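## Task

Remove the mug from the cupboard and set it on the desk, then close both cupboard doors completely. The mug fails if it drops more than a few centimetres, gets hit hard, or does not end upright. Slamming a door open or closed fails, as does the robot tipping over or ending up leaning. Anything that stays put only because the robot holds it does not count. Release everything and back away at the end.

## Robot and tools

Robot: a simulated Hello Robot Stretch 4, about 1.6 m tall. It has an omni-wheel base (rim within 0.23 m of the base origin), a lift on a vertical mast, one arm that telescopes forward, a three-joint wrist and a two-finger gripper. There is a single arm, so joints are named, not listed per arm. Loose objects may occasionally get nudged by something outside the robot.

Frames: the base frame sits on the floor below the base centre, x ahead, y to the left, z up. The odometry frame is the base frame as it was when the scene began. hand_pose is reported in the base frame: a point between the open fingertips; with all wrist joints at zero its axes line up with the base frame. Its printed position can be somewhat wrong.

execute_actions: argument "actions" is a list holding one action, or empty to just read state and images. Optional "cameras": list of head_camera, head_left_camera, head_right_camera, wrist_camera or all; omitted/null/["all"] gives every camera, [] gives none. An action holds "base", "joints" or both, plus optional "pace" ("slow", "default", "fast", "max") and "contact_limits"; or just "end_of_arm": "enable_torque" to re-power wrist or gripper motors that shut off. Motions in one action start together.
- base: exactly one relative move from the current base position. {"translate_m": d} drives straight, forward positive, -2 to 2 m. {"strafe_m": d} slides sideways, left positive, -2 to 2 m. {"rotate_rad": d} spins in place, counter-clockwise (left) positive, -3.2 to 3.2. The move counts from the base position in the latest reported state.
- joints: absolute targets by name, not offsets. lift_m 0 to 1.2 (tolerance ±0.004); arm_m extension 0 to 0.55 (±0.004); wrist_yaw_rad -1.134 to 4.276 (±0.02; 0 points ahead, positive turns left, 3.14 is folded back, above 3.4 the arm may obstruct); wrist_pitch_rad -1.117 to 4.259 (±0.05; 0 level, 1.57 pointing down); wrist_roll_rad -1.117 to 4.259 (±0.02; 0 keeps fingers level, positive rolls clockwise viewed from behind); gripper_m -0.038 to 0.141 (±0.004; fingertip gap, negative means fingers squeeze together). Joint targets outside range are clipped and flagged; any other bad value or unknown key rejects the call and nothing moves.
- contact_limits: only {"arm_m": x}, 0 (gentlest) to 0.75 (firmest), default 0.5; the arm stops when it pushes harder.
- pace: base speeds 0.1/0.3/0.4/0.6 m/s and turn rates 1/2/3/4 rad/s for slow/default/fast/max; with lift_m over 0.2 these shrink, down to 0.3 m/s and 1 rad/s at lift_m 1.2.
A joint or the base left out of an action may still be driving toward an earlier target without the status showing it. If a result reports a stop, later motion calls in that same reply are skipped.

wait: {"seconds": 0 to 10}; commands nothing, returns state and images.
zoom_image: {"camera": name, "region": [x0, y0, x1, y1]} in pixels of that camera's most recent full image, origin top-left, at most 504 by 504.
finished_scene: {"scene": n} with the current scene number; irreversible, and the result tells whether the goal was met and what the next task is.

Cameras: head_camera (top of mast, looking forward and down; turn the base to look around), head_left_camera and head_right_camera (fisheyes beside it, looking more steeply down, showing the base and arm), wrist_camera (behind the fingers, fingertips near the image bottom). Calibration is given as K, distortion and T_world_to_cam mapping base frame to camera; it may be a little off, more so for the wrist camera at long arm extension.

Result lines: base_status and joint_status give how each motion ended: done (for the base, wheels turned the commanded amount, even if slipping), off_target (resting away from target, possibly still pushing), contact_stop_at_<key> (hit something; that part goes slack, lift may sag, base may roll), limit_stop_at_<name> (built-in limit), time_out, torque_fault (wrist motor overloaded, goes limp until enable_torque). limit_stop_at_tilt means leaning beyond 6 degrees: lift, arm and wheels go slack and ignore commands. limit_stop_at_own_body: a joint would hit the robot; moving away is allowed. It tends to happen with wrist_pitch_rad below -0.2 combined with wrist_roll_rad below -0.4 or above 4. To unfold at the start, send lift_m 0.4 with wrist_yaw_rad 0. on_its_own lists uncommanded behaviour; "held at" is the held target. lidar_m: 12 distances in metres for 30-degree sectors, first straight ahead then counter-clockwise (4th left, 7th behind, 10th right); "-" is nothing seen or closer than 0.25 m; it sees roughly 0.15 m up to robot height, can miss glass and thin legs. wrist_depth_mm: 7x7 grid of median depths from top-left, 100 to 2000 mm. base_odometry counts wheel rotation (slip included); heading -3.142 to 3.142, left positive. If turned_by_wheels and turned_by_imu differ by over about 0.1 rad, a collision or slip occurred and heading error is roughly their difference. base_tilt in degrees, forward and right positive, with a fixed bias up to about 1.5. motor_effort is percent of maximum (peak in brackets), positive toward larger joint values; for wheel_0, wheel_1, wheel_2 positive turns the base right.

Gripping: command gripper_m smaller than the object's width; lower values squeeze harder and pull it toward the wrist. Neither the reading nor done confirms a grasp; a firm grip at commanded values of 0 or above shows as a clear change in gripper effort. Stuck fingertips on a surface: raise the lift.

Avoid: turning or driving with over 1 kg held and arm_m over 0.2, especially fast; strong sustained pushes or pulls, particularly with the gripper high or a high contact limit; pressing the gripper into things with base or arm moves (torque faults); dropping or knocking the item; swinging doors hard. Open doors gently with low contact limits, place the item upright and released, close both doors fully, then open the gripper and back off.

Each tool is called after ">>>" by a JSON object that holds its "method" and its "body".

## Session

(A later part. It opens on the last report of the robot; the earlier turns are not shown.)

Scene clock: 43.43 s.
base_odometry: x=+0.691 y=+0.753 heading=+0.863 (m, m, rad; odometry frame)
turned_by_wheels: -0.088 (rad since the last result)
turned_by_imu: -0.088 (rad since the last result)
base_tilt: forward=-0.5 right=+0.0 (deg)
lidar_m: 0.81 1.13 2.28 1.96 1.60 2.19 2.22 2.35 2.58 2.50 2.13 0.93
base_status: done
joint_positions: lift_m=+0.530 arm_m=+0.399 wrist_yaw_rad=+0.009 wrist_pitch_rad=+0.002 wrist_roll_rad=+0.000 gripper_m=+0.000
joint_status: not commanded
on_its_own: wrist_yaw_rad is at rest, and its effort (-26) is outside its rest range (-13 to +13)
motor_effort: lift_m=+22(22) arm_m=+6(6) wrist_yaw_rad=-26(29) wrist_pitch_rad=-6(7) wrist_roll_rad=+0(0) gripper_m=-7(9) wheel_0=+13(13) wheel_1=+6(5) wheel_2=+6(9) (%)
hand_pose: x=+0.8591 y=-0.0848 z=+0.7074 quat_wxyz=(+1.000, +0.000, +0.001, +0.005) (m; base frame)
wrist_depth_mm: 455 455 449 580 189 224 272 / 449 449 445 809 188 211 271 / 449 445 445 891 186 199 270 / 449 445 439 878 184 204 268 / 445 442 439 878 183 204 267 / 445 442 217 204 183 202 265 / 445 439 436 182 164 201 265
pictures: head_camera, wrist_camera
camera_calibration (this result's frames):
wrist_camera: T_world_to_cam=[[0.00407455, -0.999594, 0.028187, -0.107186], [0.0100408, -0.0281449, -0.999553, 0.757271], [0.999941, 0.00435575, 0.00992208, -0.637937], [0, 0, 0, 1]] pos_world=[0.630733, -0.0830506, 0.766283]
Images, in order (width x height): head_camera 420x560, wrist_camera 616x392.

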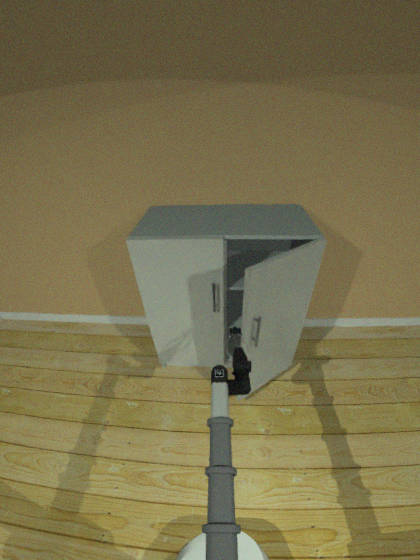

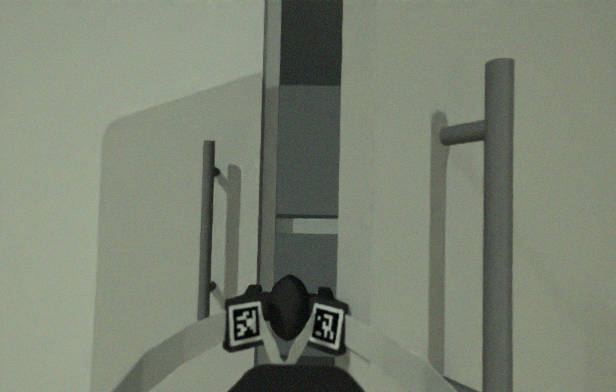

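>>> {"method": "execute_actions", "body": {"actions": [{"base":{"strafe_m":0.05},"pace":"slow"}], "cameras": []}}

>>> {"method": "execute_actions", "body": {"actions": [{"joints":{"arm_m":0.15,"wrist_yaw_rad":0}}], "cameras": []}}

>>> {"method": "execute_actions", "body": {"actions": [{"base":{"strafe_m":0.19}}], "cameras": []}}

>>> {"method": "execute_actions", "body": {"actions": [{"joints":{"wrist_yaw_rad":-0.8,"arm_m":0.5,"gripper_m":-0.005},"contact_limits":{"arm_m":0.2}}], "cameras": ["wrist_camera","head_camera"]}}

Scene clock: 45.87 s.
base_odometry: x=+0.653 y=+0.786 heading=+0.863 (m, m, rad; odometry frame)
turned_by_wheels: +0.000 (rad since the last result)
turned_by_imu: +0.000 (rad since the last result)
base_tilt: forward=-0.5 right=+0.1 (deg)
lidar_m: 0.82 1.11 2.27 1.98 1.56 2.11 2.23 2.34 2.62 2.55 2.13 0.84
base_status: done
joint_positions: lift_m=+0.530 arm_m=+0.399 wrist_yaw_rad=+0.000 wrist_pitch_rad=+0.002 wrist_roll_rad=+0.000 gripper_m=+0.000
joint_status: not commanded
motor_effort: lift_m=+22(22) arm_m=+6(6) wrist_yaw_rad=+0(26) wrist_pitch_rad=-6(5) wrist_roll_rad=+1(0) gripper_m=-4(5) wheel_0=-3(11) wheel_1=+3(10) wheel_2=+2(9) (%)
hand_pose: x=+0.8584 y=-0.0874 z=+0.7074 quat_wxyz=(+1.000, +0.000, +0.001, +0.000) (m; base frame)
wrist_depth_mm: 452 449 449 469 603 191 229 / 455 449 445 469 866 190 228 / 449 449 445 469 878 189 211 / 449 442 442 462 866 187 221 / 442 439 442 488 866 186 220 / 442 439 439 204 866 184 220 / 439 436 436 182 173 184 218
pictures: none
No camera images: the call's "cameras" was empty. Leave "cameras" out to get every camera's image.

Scene clock: 47.73 s.
base_odometry: x=+0.653 y=+0.786 heading=+0.863 (m, m, rad; odometry frame)
turned_by_wheels: +0.000 (rad since the last result)
turned_by_imu: +0.000 (rad since the last result)
base_tilt: forward=-0.5 right=+0.0 (deg)
lidar_m: 0.82 1.13 2.27 1.96 1.57 2.13 2.22 2.35 2.64 2.55 2.13 0.84
base_status: not commanded
joint_positions: lift_m=+0.530 arm_m=+0.151 wrist_yaw_rad=+0.000 wrist_pitch_rad=+0.002 wrist_roll_rad=+0.000 gripper_m=+0.000
joint_status: all done
motor_effort: lift_m=+22(22) arm_m=-7(7) wrist_yaw_rad=+0(2) wrist_pitch_rad=-8(8) wrist_roll_rad=+0(1) gripper_m=-5(3) wheel_0=-3(3) wheel_1=+2(2) wheel_2=+2(2) (%)
hand_pose: x=+0.6106 y=-0.0874 z=+0.7073 quat_wxyz=(+1.000, +0.000, +0.001, +0.000) (m; base frame)
wrist_depth_mm: 1182 1182 1160 1160 462 544 1160 / 1182 699 699 715 462 544 1138 / 1160 691 699 723 449 544 1118 / 699 691 691 732 445 539 1118 / 699 683 683 1138 439 539 1118 / 691 683 683 204 439 535 1118 / 683 691 676 183 173 535 1098
pictures: none
No camera images: the call's "cameras" was empty. Leave "cameras" out to get every camera's image.

Scene clock: 49.63 s.
base_odometry: x=+0.509 y=+0.909 heading=+0.863 (m, m, rad; odometry frame)
turned_by_wheels: +0.000 (rad since the last result)
turned_by_imu: +0.000 (rad since the last result)
base_tilt: forward=-0.4 right=+0.0 (deg)
lidar_m: 1.06 1.63 2.08 1.99 1.40 1.85 2.20 2.34 2.81 2.74 2.14 0.86
base_status: done
joint_positions: lift_m=+0.530 arm_m=+0.151 wrist_yaw_rad=+0.000 wrist_pitch_rad=+0.002 wrist_roll_rad=+0.000 gripper_m=+0.000
joint_status: not commanded
motor_effort: lift_m=+22(22) arm_m=-7(7) wrist_yaw_rad=+0(0) wrist_pitch_rad=-7(7) wrist_roll_rad=+1(1) gripper_m=-2(9) wheel_0=+1(11) wheel_1=-1(8) wheel_2=+1(0) (%)
hand_pose: x=+0.6106 y=-0.0874 z=+0.7073 quat_wxyz=(+1.000, +0.000, +0.001, +0.000) (m; base frame)
wrist_depth_mm: 1205 1205 1182 1160 1182 1160 455 / 1182 1182 707 699 691 854 455 / 1182 1182 699 699 691 1138 439 / 1160 1160 691 691 683 1118 436 / 1160 1160 691 691 691 1098 436 / 1160 1160 691 204 683 1118 433 / 1138 1138 683 183 173 842 442
pictures: none
No camera images: the call's "cameras" was empty. Leave "cameras" out to get every camera's image.

Scene clock: 51.80 s.
base_odometry: x=+0.509 y=+0.909 heading=+0.863 (m, m, rad; odometry frame)
turned_by_wheels: +0.000 (rad since the last result)
turned_by_imu: +0.000 (rad since the last result)
base_tilt: forward=-0.5 right=+0.0 (deg)
lidar_m: 1.04 1.64 2.09 1.97 1.41 1.85 2.21 2.34 2.81 2.73 2.14 0.88
base_status: not commanded
joint_positions: lift_m=+0.530 arm_m=+0.499 wrist_yaw_rad=-0.800 wrist_pitch_rad=+0.002 wrist_roll_rad=+0.000 gripper_m=-0.005
joint_status: all done
motor_effort: lift_m=+22(22) arm_m=+7(8) wrist_yaw_rad=-1(6) wrist_pitch_rad=-7(8) wrist_roll_rad=+0(0) gripper_m=-7(6) wheel_0=+1(1) wheel_1=-1(1) wheel_2=+1(1) (%)
contact_limits: arm_m 0.2
hand_pose: x=+0.8080 y=-0.2678 z=+0.7073 quat_wxyz=(+0.921, +0.000, +0.001, -0.389) (m; base frame)
wrist_depth_mm: 359 439 621 699 1618 - - / 359 439 891 809 1576 - - / 353 854 960 854 325 - - / 351 480 946 798 324 - - / 353 477 946 831 324 - - / 353 831 917 204 322 - - / 359 394 715 185 175 1921 -
pictures: head_camera, wrist_camera
camera_calibration (this result's frames):
wrist_camera: T_world_to_cam=[[-0.720379, -0.693019, 0.0279001, 0.377758], [-0.0134511, -0.0262591, -0.999565, 0.772033], [0.69345, -0.720441, 0.0095946, -0.532275], [0, 0, 0, 1]] pos_world=[0.65162, -0.101406, 0.766265]
Images, in order (width x height): head_camera 420x560, wrist_camera 616x392.

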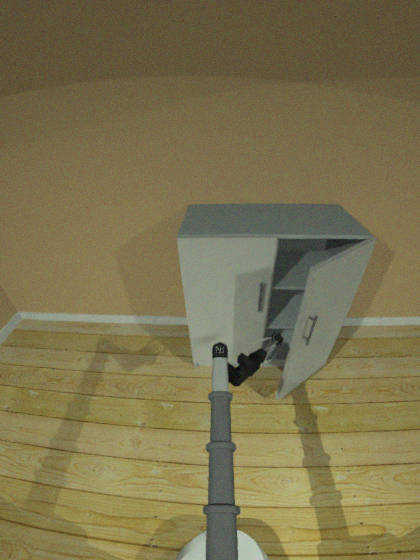

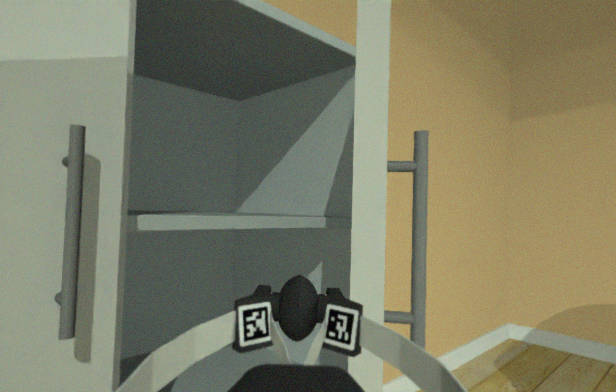

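>>> {"method": "execute_actions", "body": {"actions": [{"base":{"translate_m":0.13},"pace":"slow"}], "cameras": []}}

>>> {"method": "execute_actions", "body": {"actions": [{"base":{"strafe_m":-0.15},"pace":"slow"}], "cameras": ["wrist_camera","head_camera"]}}

Scene clock: 54.57 s.
base_odometry: x=+0.593 y=+1.008 heading=+0.863 (m, m, rad; odometry frame)
turned_by_wheels: +0.000 (rad since the last result)
turned_by_imu: -0.001 (rad since the last result)
base_tilt: forward=-0.3 right=+0.1 (deg)
lidar_m: 0.93 1.48 2.08 2.02 1.45 1.85 2.33 2.48 2.85 2.74 1.93 0.75
base_status: done
joint_positions: lift_m=+0.530 arm_m=+0.499 wrist_yaw_rad=-0.800 wrist_pitch_rad=+0.002 wrist_roll_rad=+0.000 gripper_m=-0.005
joint_status: not commanded
motor_effort: lift_m=+22(22) arm_m=+7(7) wrist_yaw_rad=-1(0) wrist_pitch_rad=-7(7) wrist_roll_rad=-1(2) gripper_m=-7(9) wheel_0=+4(5) wheel_1=+1(4) wheel_2=-2(7) (%)
hand_pose: x=+0.8080 y=-0.2678 z=+0.7073 quat_wxyz=(+0.921, +0.000, +0.001, -0.389) (m; base frame)
wrist_depth_mm: 251 290 621 597 640 347 210 / 251 289 820 809 699 343 209 / 251 277 854 842 699 338 208 / 251 277 831 820 683 334 206 / 249 282 820 809 661 329 205 / 250 283 788 204 654 327 204 / 250 254 715 185 174 291 203
pictures: none
No camera images: the call's "cameras" was empty. Leave "cameras" out to get every camera's image.

Scene clock: 57.20 s.
base_odometry: x=+0.707 y=+0.911 heading=+0.864 (m, m, rad; odometry frame)
turned_by_wheels: +0.000 (rad since the last result)
turned_by_imu: +0.000 (rad since the last result)
base_tilt: forward=-0.4 right=+0.1 (deg)
lidar_m: 0.89 0.99 2.08 2.18 1.57 2.07 2.35 2.47 2.68 2.60 1.94 0.68
base_status: done
joint_positions: lift_m=+0.530 arm_m=+0.499 wrist_yaw_rad=-0.800 wrist_pitch_rad=+0.002 wrist_roll_rad=+0.000 gripper_m=-0.005
joint_status: not commanded
motor_effort: lift_m=+22(22) arm_m=+7(7) wrist_yaw_rad=-2(4) wrist_pitch_rad=-7(7) wrist_roll_rad=-2(0) gripper_m=-8(8) wheel_0=+3(5) wheel_1=-2(5) wheel_2=+0(1) (%)
hand_pose: x=+0.8081 y=-0.2678 z=+0.7073 quat_wxyz=(+0.921, +0.000, +0.001, -0.389) (m; base frame)
wrist_depth_mm: 603 627 615 597 389 126 - / 621 723 778 634 370 124 - / 621 723 798 640 357 122 - / 603 699 768 603 343 121 - / 603 676 768 597 330 120 - / 615 715 759 204 245 118 - / 621 683 715 185 167 124 -
pictures: head_camera, wrist_camera
camera_calibration (this result's frames):
wrist_camera: T_world_to_cam=[[-0.72033, -0.69307, 0.0279001, 0.377754], [-0.0134493, -0.0262601, -0.999565, 0.772033], [0.693501, -0.720392, 0.00959465, -0.532337], [0, 0, 0, 1]] pos_world=[0.651668, -0.101408, 0.766265]
Images, in order (width x height): head_camera 420x560, wrist_camera 616x392.

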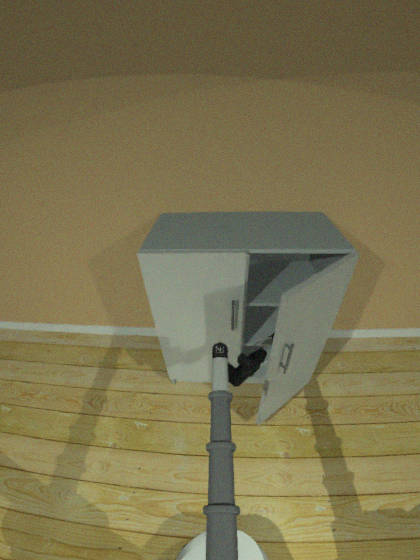

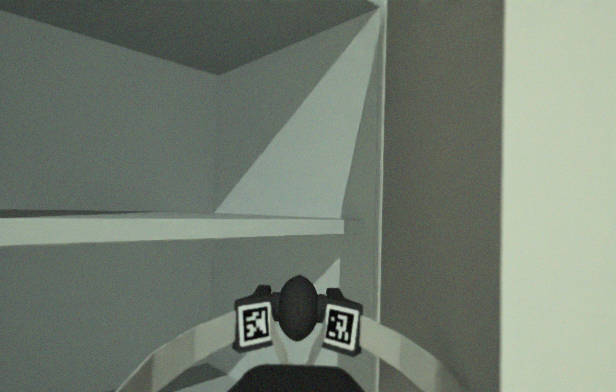

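>>> {"method": "execute_actions", "body": {"actions": [{"base":{"strafe_m":-0.15},"pace":"slow"}], "cameras": ["wrist_camera","head_camera"]}}

Scene clock: 59.97 s.
base_odometry: x=+0.821 y=+0.813 heading=+0.864 (m, m, rad; odometry frame)
turned_by_wheels: +0.000 (rad since the last result)
turned_by_imu: +0.000 (rad since the last result)
base_tilt: forward=-0.3 right=+0.0 (deg)
lidar_m: 0.60 0.98 2.08 2.31 1.71 2.24 2.35 2.47 2.52 2.44 1.94 0.60
base_status: done
joint_positions: lift_m=+0.530 arm_m=+0.499 wrist_yaw_rad=-0.800 wrist_pitch_rad=+0.002 wrist_roll_rad=+0.000 gripper_m=-0.005
joint_status: not commanded
motor_effort: lift_m=+22(22) arm_m=+7(7) wrist_yaw_rad=-1(2) wrist_pitch_rad=-7(7) wrist_roll_rad=-1(1) gripper_m=-5(5) wheel_0=+3(8) wheel_1=-1(5) wheel_2=+0(0) (%)
hand_pose: x=+0.8081 y=-0.2678 z=+0.7073 quat_wxyz=(+0.921, +0.000, +0.001, -0.389) (m; base frame)
wrist_depth_mm: 597 627 554 439 182 116 - / 621 683 549 436 180 115 - / 615 699 544 436 177 114 - / 609 676 517 427 175 116 - / 597 654 508 413 173 115 - / 621 683 508 204 170 114 - / 621 661 480 185 159 114 -
pictures: head_camera, wrist_camera
camera_calibration (this result's frames):
wrist_camera: T_world_to_cam=[[-0.720287, -0.693115, 0.0279003, 0.377728], [-0.0134478, -0.0262609, -0.999565, 0.772032], [0.693546, -0.720348, 0.00959449, -0.532371], [0, 0, 0, 1]] pos_world=[0.651679, -0.101409, 0.766265]
Images, in order (width x height): head_camera 420x560, wrist_camera 616x392.

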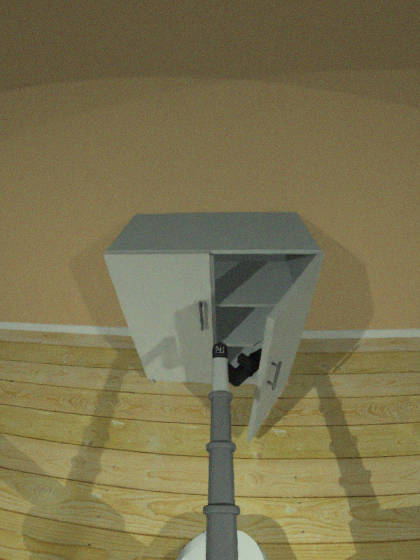

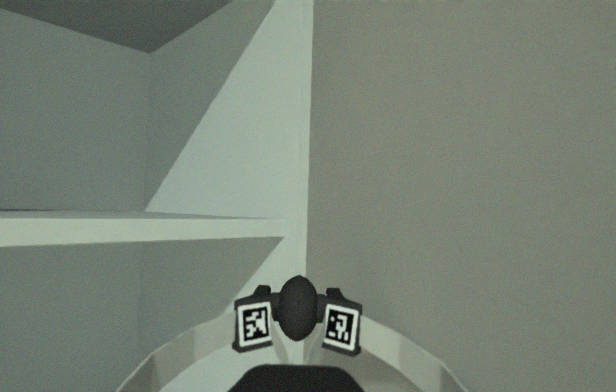

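>>> {"method": "execute_actions", "body": {"actions": [{"base":{"strafe_m":-0.1},"joints":{"arm_m":0.4},"pace":"slow"}], "cameras": ["wrist_camera","head_camera"]}}

Scene clock: 62.33 s.
base_odometry: x=+0.897 y=+0.748 heading=+0.864 (m, m, rad; odometry frame)
turned_by_wheels: +0.000 (rad since the last result)
turned_by_imu: +0.000 (rad since the last result)
base_tilt: forward=-0.5 right=+0.0 (deg)
lidar_m: 0.93 0.99 2.08 2.42 1.80 2.40 2.36 2.48 2.40 2.34 1.94 0.58
base_status: done
joint_positions: lift_m=+0.530 arm_m=+0.401 wrist_yaw_rad=-0.800 wrist_pitch_rad=+0.002 wrist_roll_rad=+0.000 gripper_m=-0.005
joint_status: all done
motor_effort: lift_m=+22(22) arm_m=-7(8) wrist_yaw_rad=+0(19) wrist_pitch_rad=-7(7) wrist_roll_rad=+0(1) gripper_m=-8(7) wheel_0=+1(10) wheel_1=+0(5) wheel_2=+2(3) (%)
hand_pose: x=+0.7105 y=-0.2678 z=+0.7073 quat_wxyz=(+0.921, +0.000, +0.001, -0.389) (m; base frame)
wrist_depth_mm: 640 521 382 307 256 220 199 / 676 517 379 304 254 219 198 / 676 504 373 300 253 218 196 / 668 469 368 298 250 216 195 / 676 459 364 297 249 214 194 / 668 480 353 204 241 213 193 / 668 466 336 185 175 210 192
pictures: head_camera, wrist_camera
camera_calibration (this result's frames):
wrist_camera: T_world_to_cam=[[-0.720452, -0.692943, 0.0279001, 0.307534], [-0.013454, -0.0262576, -0.999565, 0.770723], [0.693374, -0.720514, 0.00959447, -0.464592], [0, 0, 0, 1]] pos_world=[0.554069, -0.101405, 0.766265]
Images, in order (width x height): head_camera 420x560, wrist_camera 616x392.

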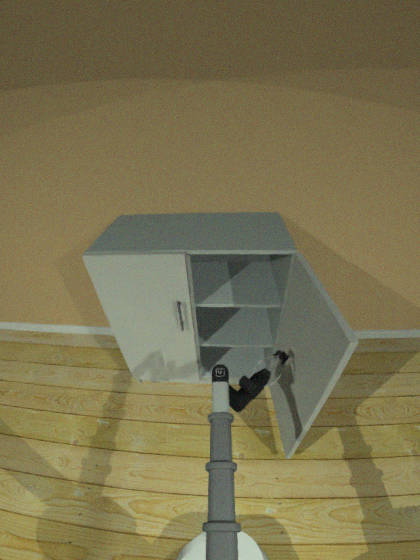

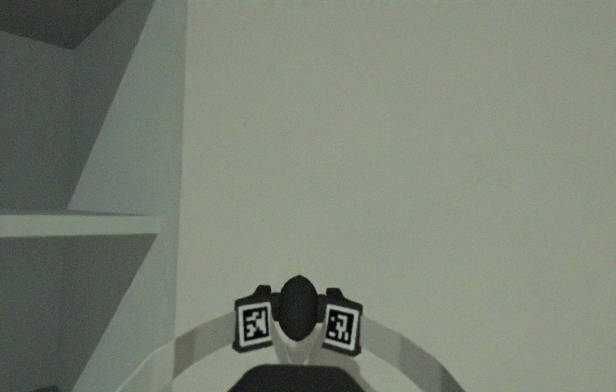

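>>> {"method": "execute_actions", "body": {"actions": [{"joints":{"arm_m":0.3,"wrist_yaw_rad":0.55}}]}}

Scene clock: 63.80 s.
base_odometry: x=+0.897 y=+0.748 heading=+0.864 (m, m, rad; odometry frame)
turned_by_wheels: +0.000 (rad since the last result)
turned_by_imu: +0.000 (rad since the last result)
base_tilt: forward=-0.6 right=+0.0 (deg)
lidar_m: 0.93 0.96 2.08 2.42 1.82 2.41 2.35 2.49 2.40 2.34 1.91 0.57
base_status: not commanded
joint_positions: lift_m=+0.530 arm_m=+0.301 wrist_yaw_rad=+0.550 wrist_pitch_rad=+0.002 wrist_roll_rad=+0.000 gripper_m=-0.005
joint_status: all done
motor_effort: lift_m=+22(22) arm_m=-7(8) wrist_yaw_rad=+0(12) wrist_pitch_rad=-6(7) wrist_roll_rad=-1(0) gripper_m=-8(7) wheel_0=+1(1) wheel_1=-1(0) wheel_2=+2(2) (%)
hand_pose: x=+0.7638 y=+0.0762 z=+0.7073 quat_wxyz=(+0.962, +0.000, +0.001, +0.271) (m; base frame)
wrist_depth_mm: 1808 647 521 445 564 597 597 / 1808 634 517 445 788 750 683 / 1756 627 517 439 820 750 683 / 1756 615 512 430 798 759 683 / 1708 609 504 424 436 715 647 / 1756 609 496 204 798 741 676 / 1618 597 473 185 174 732 668
pictures: head_camera, head_left_camera, head_right_camera, wrist_camera
camera_calibration (this result's frames):
wrist_camera: T_world_to_cam=[[0.517964, -0.854947, 0.027899, -0.349197], [0.0226649, -0.0188868, -0.999565, 0.752325], [0.855102, 0.518371, 0.00959464, -0.471591], [0, 0, 0, 1]] pos_world=[0.567078, -0.0398767, 0.766265]
Images, in order (width x height): head_camera 420x560, head_left_camera 420x672, head_right_camera 420x672, wrist_camera 616x392.

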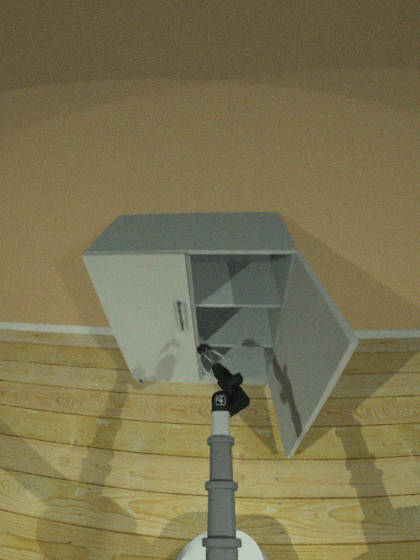

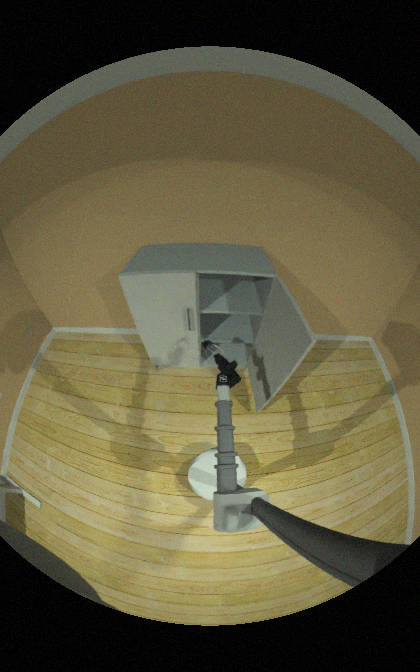

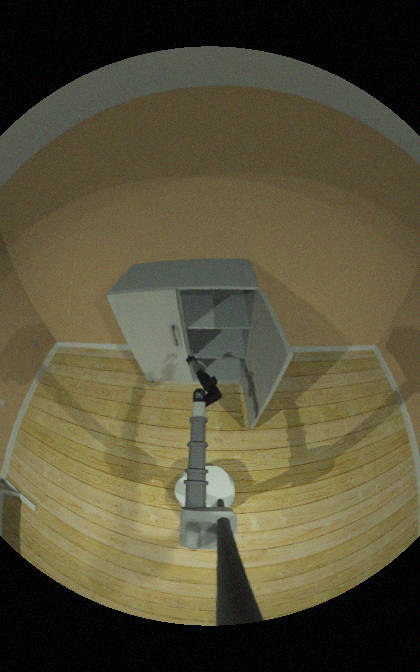

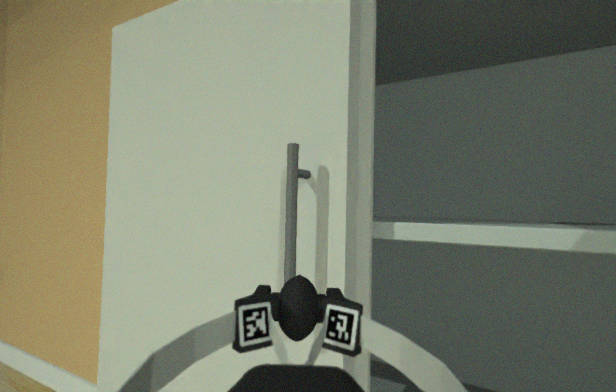

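>>> {"method": "execute_actions", "body": {"actions": [{"base":{"strafe_m":-0.12},"joints":{"arm_m":0.42,"wrist_yaw_rad":1.05}}], "cameras": ["wrist_camera","head_camera"]}}

Scene clock: 65.47 s.
base_odometry: x=+0.989 y=+0.670 heading=+0.864 (m, m, rad; odometry frame)
turned_by_wheels: +0.000 (rad since the last result)
turned_by_imu: +0.000 (rad since the last result)
base_tilt: forward=-0.6 right=+0.2 (deg)
lidar_m: 0.77 0.96 2.07 2.48 1.93 2.42 2.36 2.49 2.30 2.21 1.94 0.53
base_status: done
joint_positions: lift_m=+0.530 arm_m=+0.419 wrist_yaw_rad=+1.050 wrist_pitch_rad=+0.002 wrist_roll_rad=+0.000 gripper_m=-0.005
joint_status: all done
motor_effort: lift_m=+22(22) arm_m=+7(8) wrist_yaw_rad=+0(5) wrist_pitch_rad=-7(7) wrist_roll_rad=+0(1) gripper_m=-6(9) wheel_0=-1(10) wheel_1=+2(8) wheel_2=+0(1) (%)
hand_pose: x=+0.8091 y=+0.2067 z=+0.7073 quat_wxyz=(+0.865, -0.001, +0.001, +0.501) (m; base frame)
wrist_depth_mm: - - - 517 362 585 591 / - - - 512 362 750 661 / - - - 508 359 768 654 / - - - 504 355 750 654 / - - - 496 351 338 330 / - - - 204 345 759 640 / 1863 1708 683 185 175 732 647
pictures: head_camera, wrist_camera
camera_calibration (this result's frames):
wrist_camera: T_world_to_cam=[[0.864509, -0.501843, 0.0278983, -0.61446], [0.0289685, -0.00566452, -0.999564, 0.745943], [0.501782, 0.86494, 0.00964059, -0.363822], [0, 0, 0, 1]] pos_world=[0.692156, 0.0105474, 0.766268]
Images, in order (width x height): head_camera 420x560, wrist_camera 616x392.

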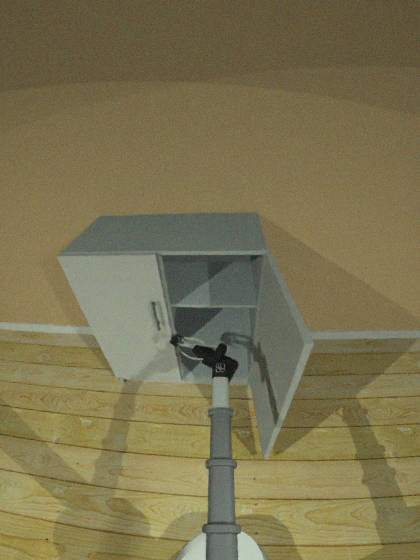

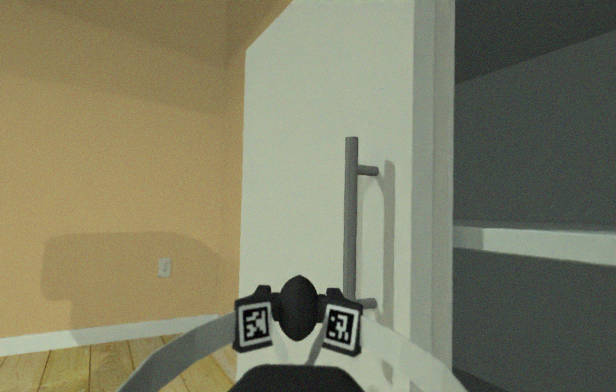

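>>> {"method": "execute_actions", "body": {"actions": [{"base":{"strafe_m":-0.07},"joints":{"lift_m":0.45,"wrist_yaw_rad":1.3}}], "cameras": []}}

>>> {"method": "execute_actions", "body": {"actions": [{"base":{"translate_m":0.16},"joints":{"arm_m":0.55},"contact_limits":{"arm_m":0.2},"pace":"slow"}], "cameras": ["wrist_camera","head_camera"]}}

Scene clock: 67.37 s.
base_odometry: x=+1.042 y=+0.625 heading=+0.864 (m, m, rad; odometry frame)
turned_by_wheels: +0.000 (rad since the last result)
turned_by_imu: -0.001 (rad since the last result)
base_tilt: forward=-0.6 right=+0.2 (deg)
lidar_m: 0.56 1.00 2.10 2.50 1.95 2.44 2.36 2.51 2.23 2.15 1.91 0.49
base_status: done
joint_positions: lift_m=+0.450 arm_m=+0.419 wrist_yaw_rad=+1.300 wrist_pitch_rad=+0.002 wrist_roll_rad=+0.000 gripper_m=-0.005
joint_status: all done
motor_effort: lift_m=+15(19) arm_m=+7(7) wrist_yaw_rad=+1(4) wrist_pitch_rad=-7(7) wrist_roll_rad=-1(1) gripper_m=-8(6) wheel_0=+0(10) wheel_1=+0(9) wheel_2=+0(0) (%)
hand_pose: x=+0.7512 y=+0.2546 z=+0.6279 quat_wxyz=(+0.796, -0.001, +0.001, +0.605) (m; base frame)
wrist_depth_mm: - - - - 535 364 715 / - - - - 539 364 768 / - - - - 530 359 349 / - - - - 521 359 654 / - - - - 521 357 759 / - - - 204 484 353 750 / 1708 1576 1464 186 174 351 634
pictures: none
No camera images: the call's "cameras" was empty. Leave "cameras" out to get every camera's image.

Scene clock: 70.27 s.
base_odometry: x=+1.146 y=+0.747 heading=+0.864 (m, m, rad; odometry frame)
turned_by_wheels: +0.000 (rad since the last result)
turned_by_imu: -0.001 (rad since the last result)
base_tilt: forward=-0.5 right=-0.1 (deg)
lidar_m: 0.54 0.84 1.83 2.60 2.04 2.60 2.54 2.66 2.23 2.15 1.68 0.33
base_status: done
joint_positions: lift_m=+0.450 arm_m=+0.549 wrist_yaw_rad=+1.300 wrist_pitch_rad=+0.002 wrist_roll_rad=+0.000 gripper_m=-0.005
joint_status: all done
motor_effort: lift_m=+15(15) arm_m=+7(8) wrist_yaw_rad=+0(0) wrist_pitch_rad=-6(7) wrist_roll_rad=+0(0) gripper_m=-9(9) wheel_0=+2(4) wheel_1=+1(2) wheel_2=-3(7) (%)
contact_limits: arm_m 0.2
hand_pose: x=+0.8811 y=+0.2546 z=+0.6279 quat_wxyz=(+0.796, -0.001, +0.001, +0.605) (m; base frame)
wrist_depth_mm: - - 270 110 109 108 - / - 314 183 149 147 145 144 / - 307 322 266 259 253 250 / - 306 699 732 750 569 449 / - 303 699 732 768 585 452 / - - 258 204 768 580 452 / 1661 1430 544 186 175 549 449
pictures: head_camera, wrist_camera
camera_calibration (this result's frames):
wrist_camera: T_world_to_cam=[[0.961808, -0.272301, 0.0278981, -0.794636], [0.0294681, 0.00167715, -0.999564, 0.66243], [0.272135, 0.962211, 0.00963728, -0.263004], [0, 0, 0, 1]] pos_world=[0.816339, 0.0355741, 0.686845]
Images, in order (width x height): head_camera 420x560, wrist_camera 616x392.

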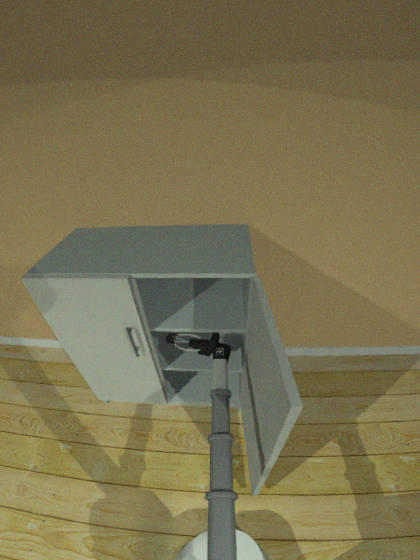

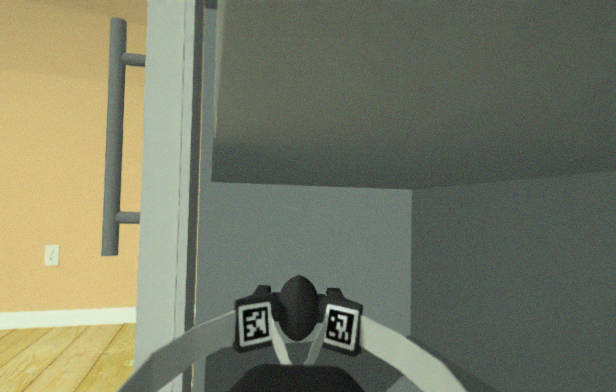

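>>> {"method": "execute_actions", "body": {"actions": [{"joints":{"wrist_pitch_rad":0.5}}], "cameras": ["wrist_camera"]}}

Scene clock: 71.20 s.
base_odometry: x=+1.146 y=+0.747 heading=+0.864 (m, m, rad; odometry frame)
turned_by_wheels: +0.000 (rad since the last result)
turned_by_imu: +0.000 (rad since the last result)
base_tilt: forward=-0.4 right=-0.1 (deg)
lidar_m: 0.53 0.83 1.84 2.59 2.04 2.61 2.53 2.68 2.23 2.14 1.70 0.35
base_status: not commanded
joint_positions: lift_m=+0.450 arm_m=+0.549 wrist_yaw_rad=+1.300 wrist_pitch_rad=+0.502 wrist_roll_rad=+0.000 gripper_m=-0.005
joint_status: all done
motor_effort: lift_m=+15(15) arm_m=+7(7) wrist_yaw_rad=+0(0) wrist_pitch_rad=-5(7) wrist_roll_rad=-1(0) gripper_m=-8(9) wheel_0=+2(2) wheel_1=+1(1) wheel_2=-3(3) (%)
hand_pose: x=+0.8716 y=+0.2203 z=+0.4898 quat_wxyz=(+0.771, -0.150, +0.198, +0.586) (m; base frame)
wrist_depth_mm: - 236 627 661 683 574 449 / - 255 668 707 741 585 452 / 1863 1661 609 668 676 591 455 / 1366 1308 442 473 480 488 452 / 1078 1060 364 370 370 377 382 / 904 917 320 204 304 309 310 / 750 741 253 186 174 259 262
pictures: wrist_camera
camera_calibration (this result's frames):
wrist_camera: T_world_to_cam=[[0.965548, -0.258832, 0.0268816, -0.79669], [-0.0989282, -0.460649, -0.882052, 0.68097], [0.240687, 0.849004, -0.470385, 0.0613562], [0, 0, 0, 1]] pos_world=[0.821842, 0.0553871, 0.650928]
Images, in order (width x height): wrist_camera 616x392.

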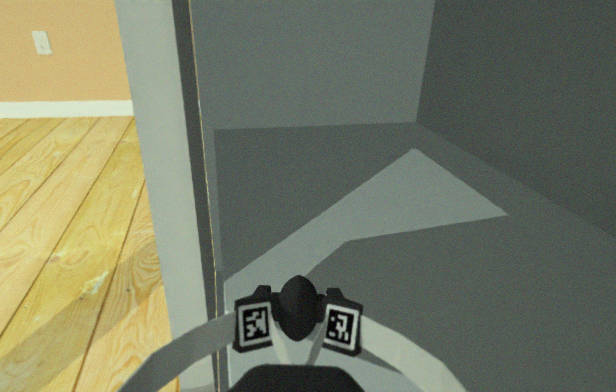

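>>> {"method": "execute_actions", "body": {"actions": [{"joints":{"wrist_pitch_rad":0.25,"arm_m":0.3}}], "cameras": []}}

>>> {"method": "execute_actions", "body": {"actions": [{"joints":{"lift_m":0.70}}], "cameras": []}}

>>> {"method": "execute_actions", "body": {"actions": [{"joints":{"arm_m":0.5},"contact_limits":{"arm_m":0.2}}], "cameras": ["wrist_camera","head_camera"]}}

Scene clock: 73.23 s.
base_odometry: x=+1.146 y=+0.747 heading=+0.864 (m, m, rad; odometry frame)
turned_by_wheels: +0.000 (rad since the last result)
turned_by_imu: +0.000 (rad since the last result)
base_tilt: forward=-0.5 right=+0.0 (deg)
lidar_m: 0.54 0.84 1.82 2.60 2.05 2.62 2.54 2.66 2.24 2.17 1.70 0.35
base_status: not commanded
joint_positions: lift_m=+0.450 arm_m=+0.301 wrist_yaw_rad=+1.300 wrist_pitch_rad=+0.253 wrist_roll_rad=+0.000 gripper_m=-0.005
joint_status: all done
motor_effort: lift_m=+15(15) arm_m=-7(7) wrist_yaw_rad=+0(0) wrist_pitch_rad=-7(12) wrist_roll_rad=-1(1) gripper_m=-6(1) wheel_0=+2(2) wheel_1=+1(1) wheel_2=-3(3) (%)
hand_pose: x=+0.6311 y=+0.2458 z=+0.5565 quat_wxyz=(+0.790, -0.076, +0.100, +0.600) (m; base frame)
wrist_depth_mm: - - - - 427 309 304 / - - - - 427 319 691 / - - - - 430 327 732 / - - - - 436 338 732 / 1808 1808 1808 1661 436 349 683 / 1281 1308 1336 204 410 362 492 / 1025 976 976 186 174 370 379
pictures: none
No camera images: the call's "cameras" was empty. Leave "cameras" out to get every camera's image.

Scene clock: 75.33 s.
base_odometry: x=+1.146 y=+0.747 heading=+0.864 (m, m, rad; odometry frame)
turned_by_wheels: +0.000 (rad since the last result)
turned_by_imu: +0.000 (rad since the last result)
base_tilt: forward=-0.5 right=+0.0 (deg)
lidar_m: 0.52 0.84 1.85 2.60 2.05 2.62 2.52 2.65 2.24 2.15 1.71 0.34
base_status: not commanded
joint_positions: lift_m=+0.700 arm_m=+0.301 wrist_yaw_rad=+1.300 wrist_pitch_rad=+0.253 wrist_roll_rad=+0.000 gripper_m=-0.005
joint_status: all done
motor_effort: lift_m=+24(23) arm_m=-7(7) wrist_yaw_rad=+0(0) wrist_pitch_rad=-7(8) wrist_roll_rad=-1(0) gripper_m=-7(8) wheel_0=+2(2) wheel_1=+1(1) wheel_2=-3(3) (%)
hand_pose: x=+0.6311 y=+0.2458 z=+0.8058 quat_wxyz=(+0.790, -0.076, +0.100, +0.600) (m; base frame)
wrist_depth_mm: - - - - 424 309 580 / - - - - 427 319 732 / - - - - 433 329 741 / - - - - 433 338 723 / - - - - 410 351 496 / 1808 1756 1808 205 394 355 351 / 1430 1366 1336 185 175 707 300
pictures: none
No camera images: the call's "cameras" was empty. Leave "cameras" out to get every camera's image.

Scene clock: 77.03 s.
base_odometry: x=+1.146 y=+0.747 heading=+0.864 (m, m, rad; odometry frame)
turned_by_wheels: +0.000 (rad since the last result)
turned_by_imu: +0.000 (rad since the last result)
base_tilt: forward=-0.3 right=+0.0 (deg)
lidar_m: 0.52 0.84 1.83 2.60 2.04 2.62 2.53 2.67 2.23 2.16 1.70 0.33
base_status: not commanded
joint_positions: lift_m=+0.700 arm_m=+0.499 wrist_yaw_rad=+1.300 wrist_pitch_rad=+0.252 wrist_roll_rad=+0.000 gripper_m=-0.005
joint_status: all done
motor_effort: lift_m=+24(24) arm_m=+7(7) wrist_yaw_rad=+1(0) wrist_pitch_rad=-7(7) wrist_roll_rad=+0(1) gripper_m=-7(4) wheel_0=+2(2) wheel_1=+1(1) wheel_2=-3(3) (%)
contact_limits: arm_m 0.2
hand_pose: x=+0.8287 y=+0.2458 z=+0.8058 quat_wxyz=(+0.790, -0.076, +0.100, +0.600) (m; base frame)
wrist_depth_mm: - - 262 621 609 585 496 / - - 267 699 741 654 508 / - - 277 723 768 661 508 / - - 286 732 778 640 512 / - - 294 466 477 488 480 / 1756 1808 296 204 340 345 349 / 1430 1336 306 186 175 267 270
pictures: head_camera, wrist_camera
camera_calibration (this result's frames):
wrist_camera: T_world_to_cam=[[0.9637, -0.265489, 0.0282654, -0.755096], [-0.0368031, -0.236952, -0.970824, 0.932236], [0.26444, 0.934543, -0.238121, -0.0291508], [0, 0, 0, 1]] pos_world=[0.769703, 0.0476682, 0.919439]
Images, in order (width x height): head_camera 420x560, wrist_camera 616x392.

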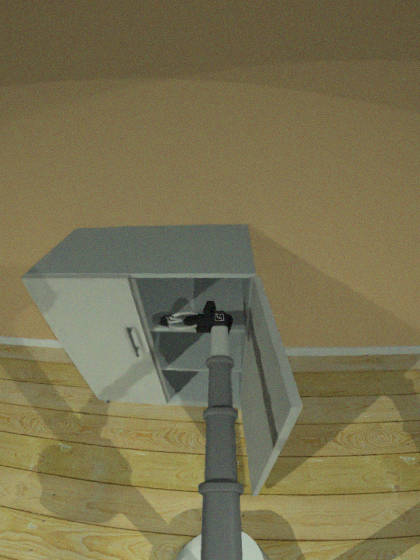

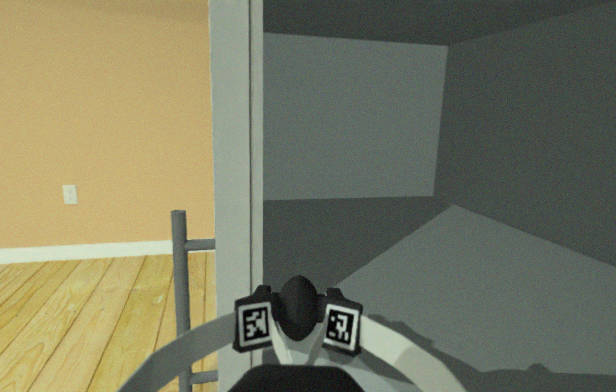

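>>> {"method": "execute_actions", "body": {"actions": [{"joints":{"arm_m":0.3}}], "cameras": []}}

>>> {"method": "execute_actions", "body": {"actions": [{"joints":{"lift_m":0.1,"wrist_yaw_rad":0.9}}], "cameras": ["wrist_camera","head_camera"]}}

Scene clock: 78.87 s.
base_odometry: x=+1.146 y=+0.747 heading=+0.864 (m, m, rad; odometry frame)
turned_by_wheels: +0.000 (rad since the last result)
turned_by_imu: +0.000 (rad since the last result)
base_tilt: forward=-0.5 right=+0.1 (deg)
lidar_m: 0.54 0.84 1.85 2.59 2.06 2.60 2.52 2.65 2.23 2.16 1.69 0.34
base_status: not commanded
joint_positions: lift_m=+0.700 arm_m=+0.301 wrist_yaw_rad=+1.300 wrist_pitch_rad=+0.252 wrist_roll_rad=+0.000 gripper_m=-0.005
joint_status: all done
motor_effort: lift_m=+24(24) arm_m=-7(7) wrist_yaw_rad=+0(0) wrist_pitch_rad=-8(7) wrist_roll_rad=+0(1) gripper_m=-7(7) wheel_0=+2(2) wheel_1=+1(1) wheel_2=-3(3) (%)
hand_pose: x=+0.6311 y=+0.2458 z=+0.8058 quat_wxyz=(+0.790, -0.076, +0.100, +0.600) (m; base frame)
wrist_depth_mm: - - - - 427 309 574 / - - - - 430 317 732 / - - - - 433 329 741 / - - - - 433 338 723 / - - - - 407 351 496 / 1756 1756 1808 204 394 355 349 / 1397 1366 1281 185 175 707 301
pictures: none
No camera images: the call's "cameras" was empty. Leave "cameras" out to get every camera's image.

Scene clock: 82.13 s.
base_odometry: x=+1.146 y=+0.747 heading=+0.864 (m, m, rad; odometry frame)
turned_by_wheels: +0.000 (rad since the last result)
turned_by_imu: +0.000 (rad since the last result)
base_tilt: forward=-0.4 right=+0.0 (deg)
lidar_m: 0.52 0.83 1.82 2.60 2.05 2.62 2.54 2.66 2.23 2.16 1.69 0.36
base_status: not commanded
joint_positions: lift_m=+0.100 arm_m=+0.301 wrist_yaw_rad=+0.900 wrist_pitch_rad=+0.252 wrist_roll_rad=+0.000 gripper_m=-0.005
joint_status: all done
motor_effort: lift_m=+15(25) arm_m=-7(7) wrist_yaw_rad=-1(7) wrist_pitch_rad=-7(7) wrist_roll_rad=+0(1) gripper_m=-3(7) wheel_0=+2(2) wheel_1=+1(1) wheel_2=-3(3) (%)
hand_pose: x=+0.7142 y=+0.1645 z=+0.2065 quat_wxyz=(+0.893, -0.055, +0.113, +0.432) (m; base frame)
wrist_depth_mm: - 676 413 375 466 455 449 / - - 430 798 768 647 554 / - - 442 931 809 661 559 / 1366 1118 459 732 741 661 569 / 854 809 473 517 564 569 549 / 615 627 569 204 397 407 413 / 492 469 452 186 175 315 320
pictures: head_camera, wrist_camera
camera_calibration (this result's frames):
wrist_camera: T_world_to_cam=[[0.784457, -0.619538, 0.0282658, -0.463121], [-0.126097, -0.203956, -0.970825, 0.385318], [0.607228, 0.758007, -0.238117, -0.281433], [0, 0, 0, 1]] pos_world=[0.58278, 0.00499459, 0.320153]
Images, in order (width x height): head_camera 420x560, wrist_camera 616x392.

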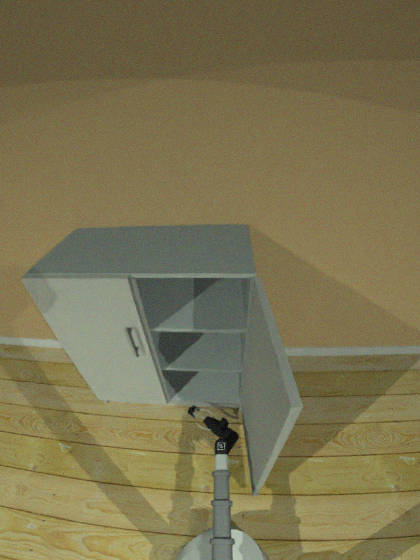

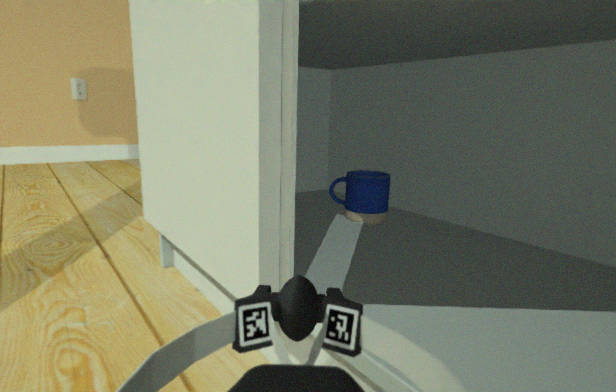

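>>> {"method": "execute_actions", "body": {"actions": [{"joints":{"lift_m":0.43,"wrist_yaw_rad":1.3,"wrist_pitch_rad":0}}], "cameras": []}}

>>> {"method": "execute_actions", "body": {"actions": [{"base":{"translate_m":0.02},"joints":{"arm_m":0.55},"contact_limits":{"arm_m":0.2}}], "cameras": []}}

>>> {"method": "execute_actions", "body": {"actions": [{"base":{"strafe_m":0.13},"pace":"slow"}], "cameras": ["wrist_camera","head_camera"]}}

Scene clock: 85.30 s.
base_odometry: x=+1.146 y=+0.747 heading=+0.864 (m, m, rad; odometry frame)
turned_by_wheels: +0.000 (rad since the last result)
turned_by_imu: +0.000 (rad since the last result)
base_tilt: forward=-0.5 right=+0.1 (deg)
lidar_m: 0.53 0.84 1.82 2.59 2.05 2.60 2.54 2.65 2.23 2.17 1.70 0.36
base_status: not commanded
joint_positions: lift_m=+0.430 arm_m=+0.301 wrist_yaw_rad=+1.300 wrist_pitch_rad=+0.003 wrist_roll_rad=+0.000 gripper_m=-0.005
joint_status: all done
motor_effort: lift_m=+24(25) arm_m=-7(7) wrist_yaw_rad=+0(6) wrist_pitch_rad=-8(10) wrist_roll_rad=+0(2) gripper_m=-7(3) wheel_0=+1(2) wheel_1=+1(1) wheel_2=-3(3) (%)
hand_pose: x=+0.6336 y=+0.2546 z=+0.6071 quat_wxyz=(+0.796, -0.001, +0.001, +0.605) (m; base frame)
wrist_depth_mm: - - - - 449 351 741 / - - - - 415 351 741 / - - - - 413 343 351 / - - - - 410 343 715 / - - - - 430 342 741 / - - - 204 402 342 723 / 1618 1576 1430 185 174 340 603
pictures: none
No camera images: the call's "cameras" was empty. Leave "cameras" out to get every camera's image.

Scene clock: 87.17 s.
base_odometry: x=+1.159 y=+0.762 heading=+0.864 (m, m, rad; odometry frame)
turned_by_wheels: +0.000 (rad since the last result)
turned_by_imu: +0.000 (rad since the last result)
base_tilt: forward=-0.5 right=+0.0 (deg)
lidar_m: 0.54 0.81 1.12 2.59 2.05 2.63 2.53 2.70 2.22 2.15 1.68 0.34
base_status: done
joint_positions: lift_m=+0.430 arm_m=+0.549 wrist_yaw_rad=+1.300 wrist_pitch_rad=+0.002 wrist_roll_rad=+0.000 gripper_m=-0.005
joint_status: all done
motor_effort: lift_m=+24(24) arm_m=+7(7) wrist_yaw_rad=+0(0) wrist_pitch_rad=-7(7) wrist_roll_rad=+0(2) gripper_m=-8(5) wheel_0=+2(4) wheel_1=+0(6) wheel_2=+2(10) (%)
contact_limits: arm_m 0.2
hand_pose: x=+0.8811 y=+0.2546 z=+0.6072 quat_wxyz=(+0.796, -0.001, +0.001, +0.605) (m; base frame)
wrist_depth_mm: - 272 150 148 146 145 145 / - 272 216 213 210 207 206 / - 272 392 379 370 359 355 / - 270 699 732 768 564 433 / - 267 699 741 759 559 430 / - 265 691 204 759 549 427 / 1576 262 504 185 175 525 427
pictures: none
No camera images: the call's "cameras" was empty. Leave "cameras" out to get every camera's image.

Scene clock: 89.60 s.
base_odometry: x=+1.060 y=+0.846 heading=+0.864 (m, m, rad; odometry frame)
turned_by_wheels: +0.000 (rad since the last result)
turned_by_imu: +0.000 (rad since the last result)
base_tilt: forward=-0.5 right=+0.0 (deg)
lidar_m: 0.77 0.77 1.82 2.45 1.92 2.59 2.54 2.69 2.36 2.28 1.71 0.39
base_status: done
joint_positions: lift_m=+0.430 arm_m=+0.549 wrist_yaw_rad=+1.300 wrist_pitch_rad=+0.002 wrist_roll_rad=+0.000 gripper_m=-0.005
joint_status: not commanded
motor_effort: lift_m=+24(24) arm_m=+7(7) wrist_yaw_rad=+0(0) wrist_pitch_rad=-6(7) wrist_roll_rad=-1(2) gripper_m=-9(5) wheel_0=-3(6) wheel_1=+3(5) wheel_2=+0(5) (%)
hand_pose: x=+0.8811 y=+0.2546 z=+0.6072 quat_wxyz=(+0.796, -0.001, +0.001, +0.605) (m; base frame)
wrist_depth_mm: 145 147 150 148 146 145 145 / 145 146 217 213 209 206 206 / 144 147 462 379 370 362 355 / 143 151 580 603 647 559 439 / 142 154 569 603 640 564 436 / 141 158 564 204 640 564 433 / 141 130 504 186 174 535 433
pictures: head_camera, wrist_camera
camera_calibration (this result's frames):
wrist_camera: T_world_to_cam=[[0.961807, -0.272302, 0.0278981, -0.794057], [0.0294525, 0.00162202, -0.999565, 0.641748], [0.272138, 0.962211, 0.00958002, -0.262771], [0, 0, 0, 1]] pos_world=[0.816339, 0.035577, 0.666139]
Images, in order (width x height): head_camera 420x560, wrist_camera 616x392.

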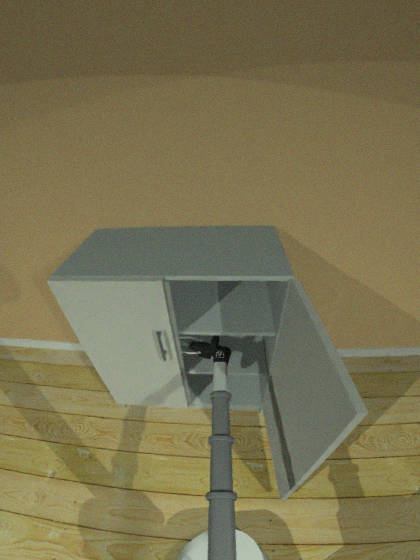

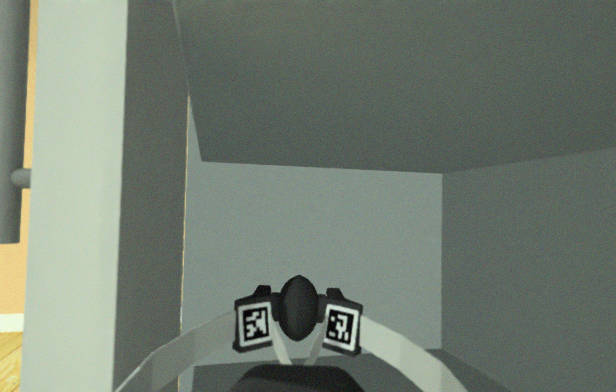

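Tip is behind the door. Pull back using the arm.

>>> {"method": "execute_actions", "body": {"actions": [{"joints":{"arm_m":0.42},"contact_limits":{"arm_m":0.3},"pace":"slow"}], "cameras": ["wrist_camera","head_camera"]}}

Scene clock: 92.23 s.
base_odometry: x=+1.060 y=+0.846 heading=+0.864 (m, m, rad; odometry frame)
turned_by_wheels: +0.000 (rad since the last result)
turned_by_imu: +0.000 (rad since the last result)
base_tilt: forward=-0.5 right=+0.1 (deg)
lidar_m: 0.78 0.69 1.81 2.47 1.91 2.56 2.55 2.68 2.37 2.29 1.68 0.41
base_status: not commanded
joint_positions: lift_m=+0.430 arm_m=+0.421 wrist_yaw_rad=+1.300 wrist_pitch_rad=+0.002 wrist_roll_rad=+0.000 gripper_m=-0.005
joint_status: all done
motor_effort: lift_m=+24(24) arm_m=-7(11) wrist_yaw_rad=+1(22) wrist_pitch_rad=-7(6) wrist_roll_rad=+1(0) gripper_m=-9(12) wheel_0=-1(3) wheel_1=+1(3) wheel_2=+0(0) (%)
contact_limits: arm_m 0.3
hand_pose: x=+0.7536 y=+0.2546 z=+0.6072 quat_wxyz=(+0.796, -0.001, +0.001, +0.605) (m; base frame)
wrist_depth_mm: - 167 235 621 661 170 144 / - 167 237 621 266 206 204 / - 166 240 603 368 359 353 / - 164 245 621 654 683 580 / - 163 248 615 654 683 580 / - 163 184 204 647 676 580 / 1661 162 181 186 175 591 559
pictures: head_camera, wrist_camera
camera_calibration (this result's frames):
wrist_camera: T_world_to_cam=[[0.961762, -0.272462, 0.0278978, -0.671381], [0.0294648, 0.00166073, -0.999564, 0.645496], [0.272297, 0.962165, 0.00962527, -0.22819], [0, 0, 0, 1]] pos_world=[0.688825, 0.0355585, 0.666142]
Images, in order (width x height): head_camera 420x560, wrist_camera 616x392.

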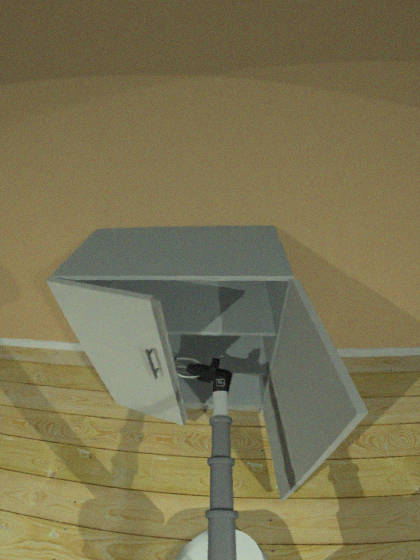

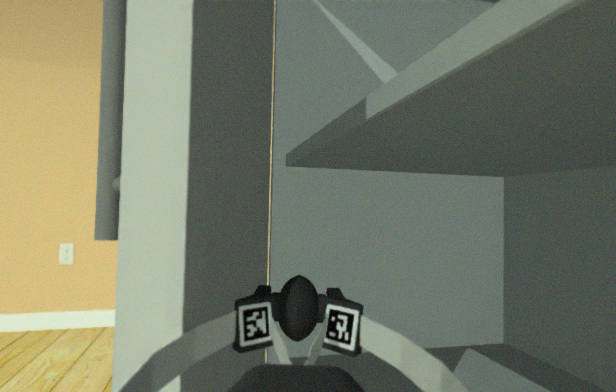

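Working. Strafe left with further retraction.

>>> {"method": "execute_actions", "body": {"actions": [{"base":{"strafe_m":0.08},"joints":{"arm_m":0.32},"contact_limits":{"arm_m":0.3},"pace":"slow"}], "cameras": ["wrist_camera","head_camera"]}}

Scene clock: 94.57 s.
base_odometry: x=+0.999 y=+0.898 heading=+0.864 (m, m, rad; odometry frame)
turned_by_wheels: +0.000 (rad since the last result)
turned_by_imu: +0.000 (rad since the last result)
base_tilt: forward=-0.4 right=+0.0 (deg)
lidar_m: 0.75 0.57 1.81 2.39 1.86 2.40 2.52 2.69 2.44 2.37 0.46 0.51
base_status: done
joint_positions: lift_m=+0.430 arm_m=+0.321 wrist_yaw_rad=+1.300 wrist_pitch_rad=+0.002 wrist_roll_rad=+0.000 gripper_m=-0.005
joint_status: all done
motor_effort: lift_m=+24(24) arm_m=-7(8) wrist_yaw_rad=+1(2) wrist_pitch_rad=-7(7) wrist_roll_rad=-1(0) gripper_m=-8(8) wheel_0=-2(9) wheel_1=+1(7) wheel_2=+0(1) (%)
contact_limits: arm_m 0.3
hand_pose: x=+0.6537 y=+0.2545 z=+0.6072 quat_wxyz=(+0.796, -0.001, +0.001, +0.605) (m; base frame)
wrist_depth_mm: - 124 188 345 574 609 654 / - 119 189 347 574 609 271 / - 119 189 349 559 362 353 / - 120 190 351 569 603 640 / - 119 190 353 569 597 634 / - 120 179 204 564 603 634 / 1430 120 180 185 175 585 603
pictures: head_camera, wrist_camera
camera_calibration (this result's frames):
wrist_camera: T_world_to_cam=[[0.96173, -0.272575, 0.0278977, -0.575186], [0.029465, 0.0016574, -0.999564, 0.648443], [0.27241, 0.962133, 0.00962539, -0.201015], [0, 0, 0, 1]] pos_world=[0.588826, 0.0355472, 0.666142]
Images, in order (width x height): head_camera 420x560, wrist_camera 616x392.

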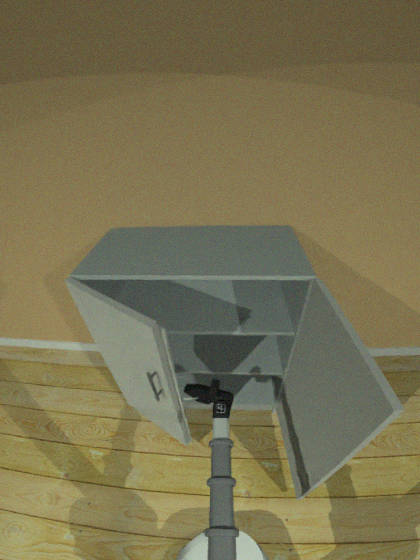

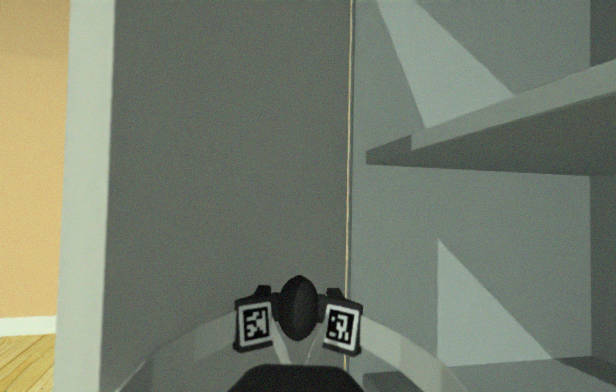

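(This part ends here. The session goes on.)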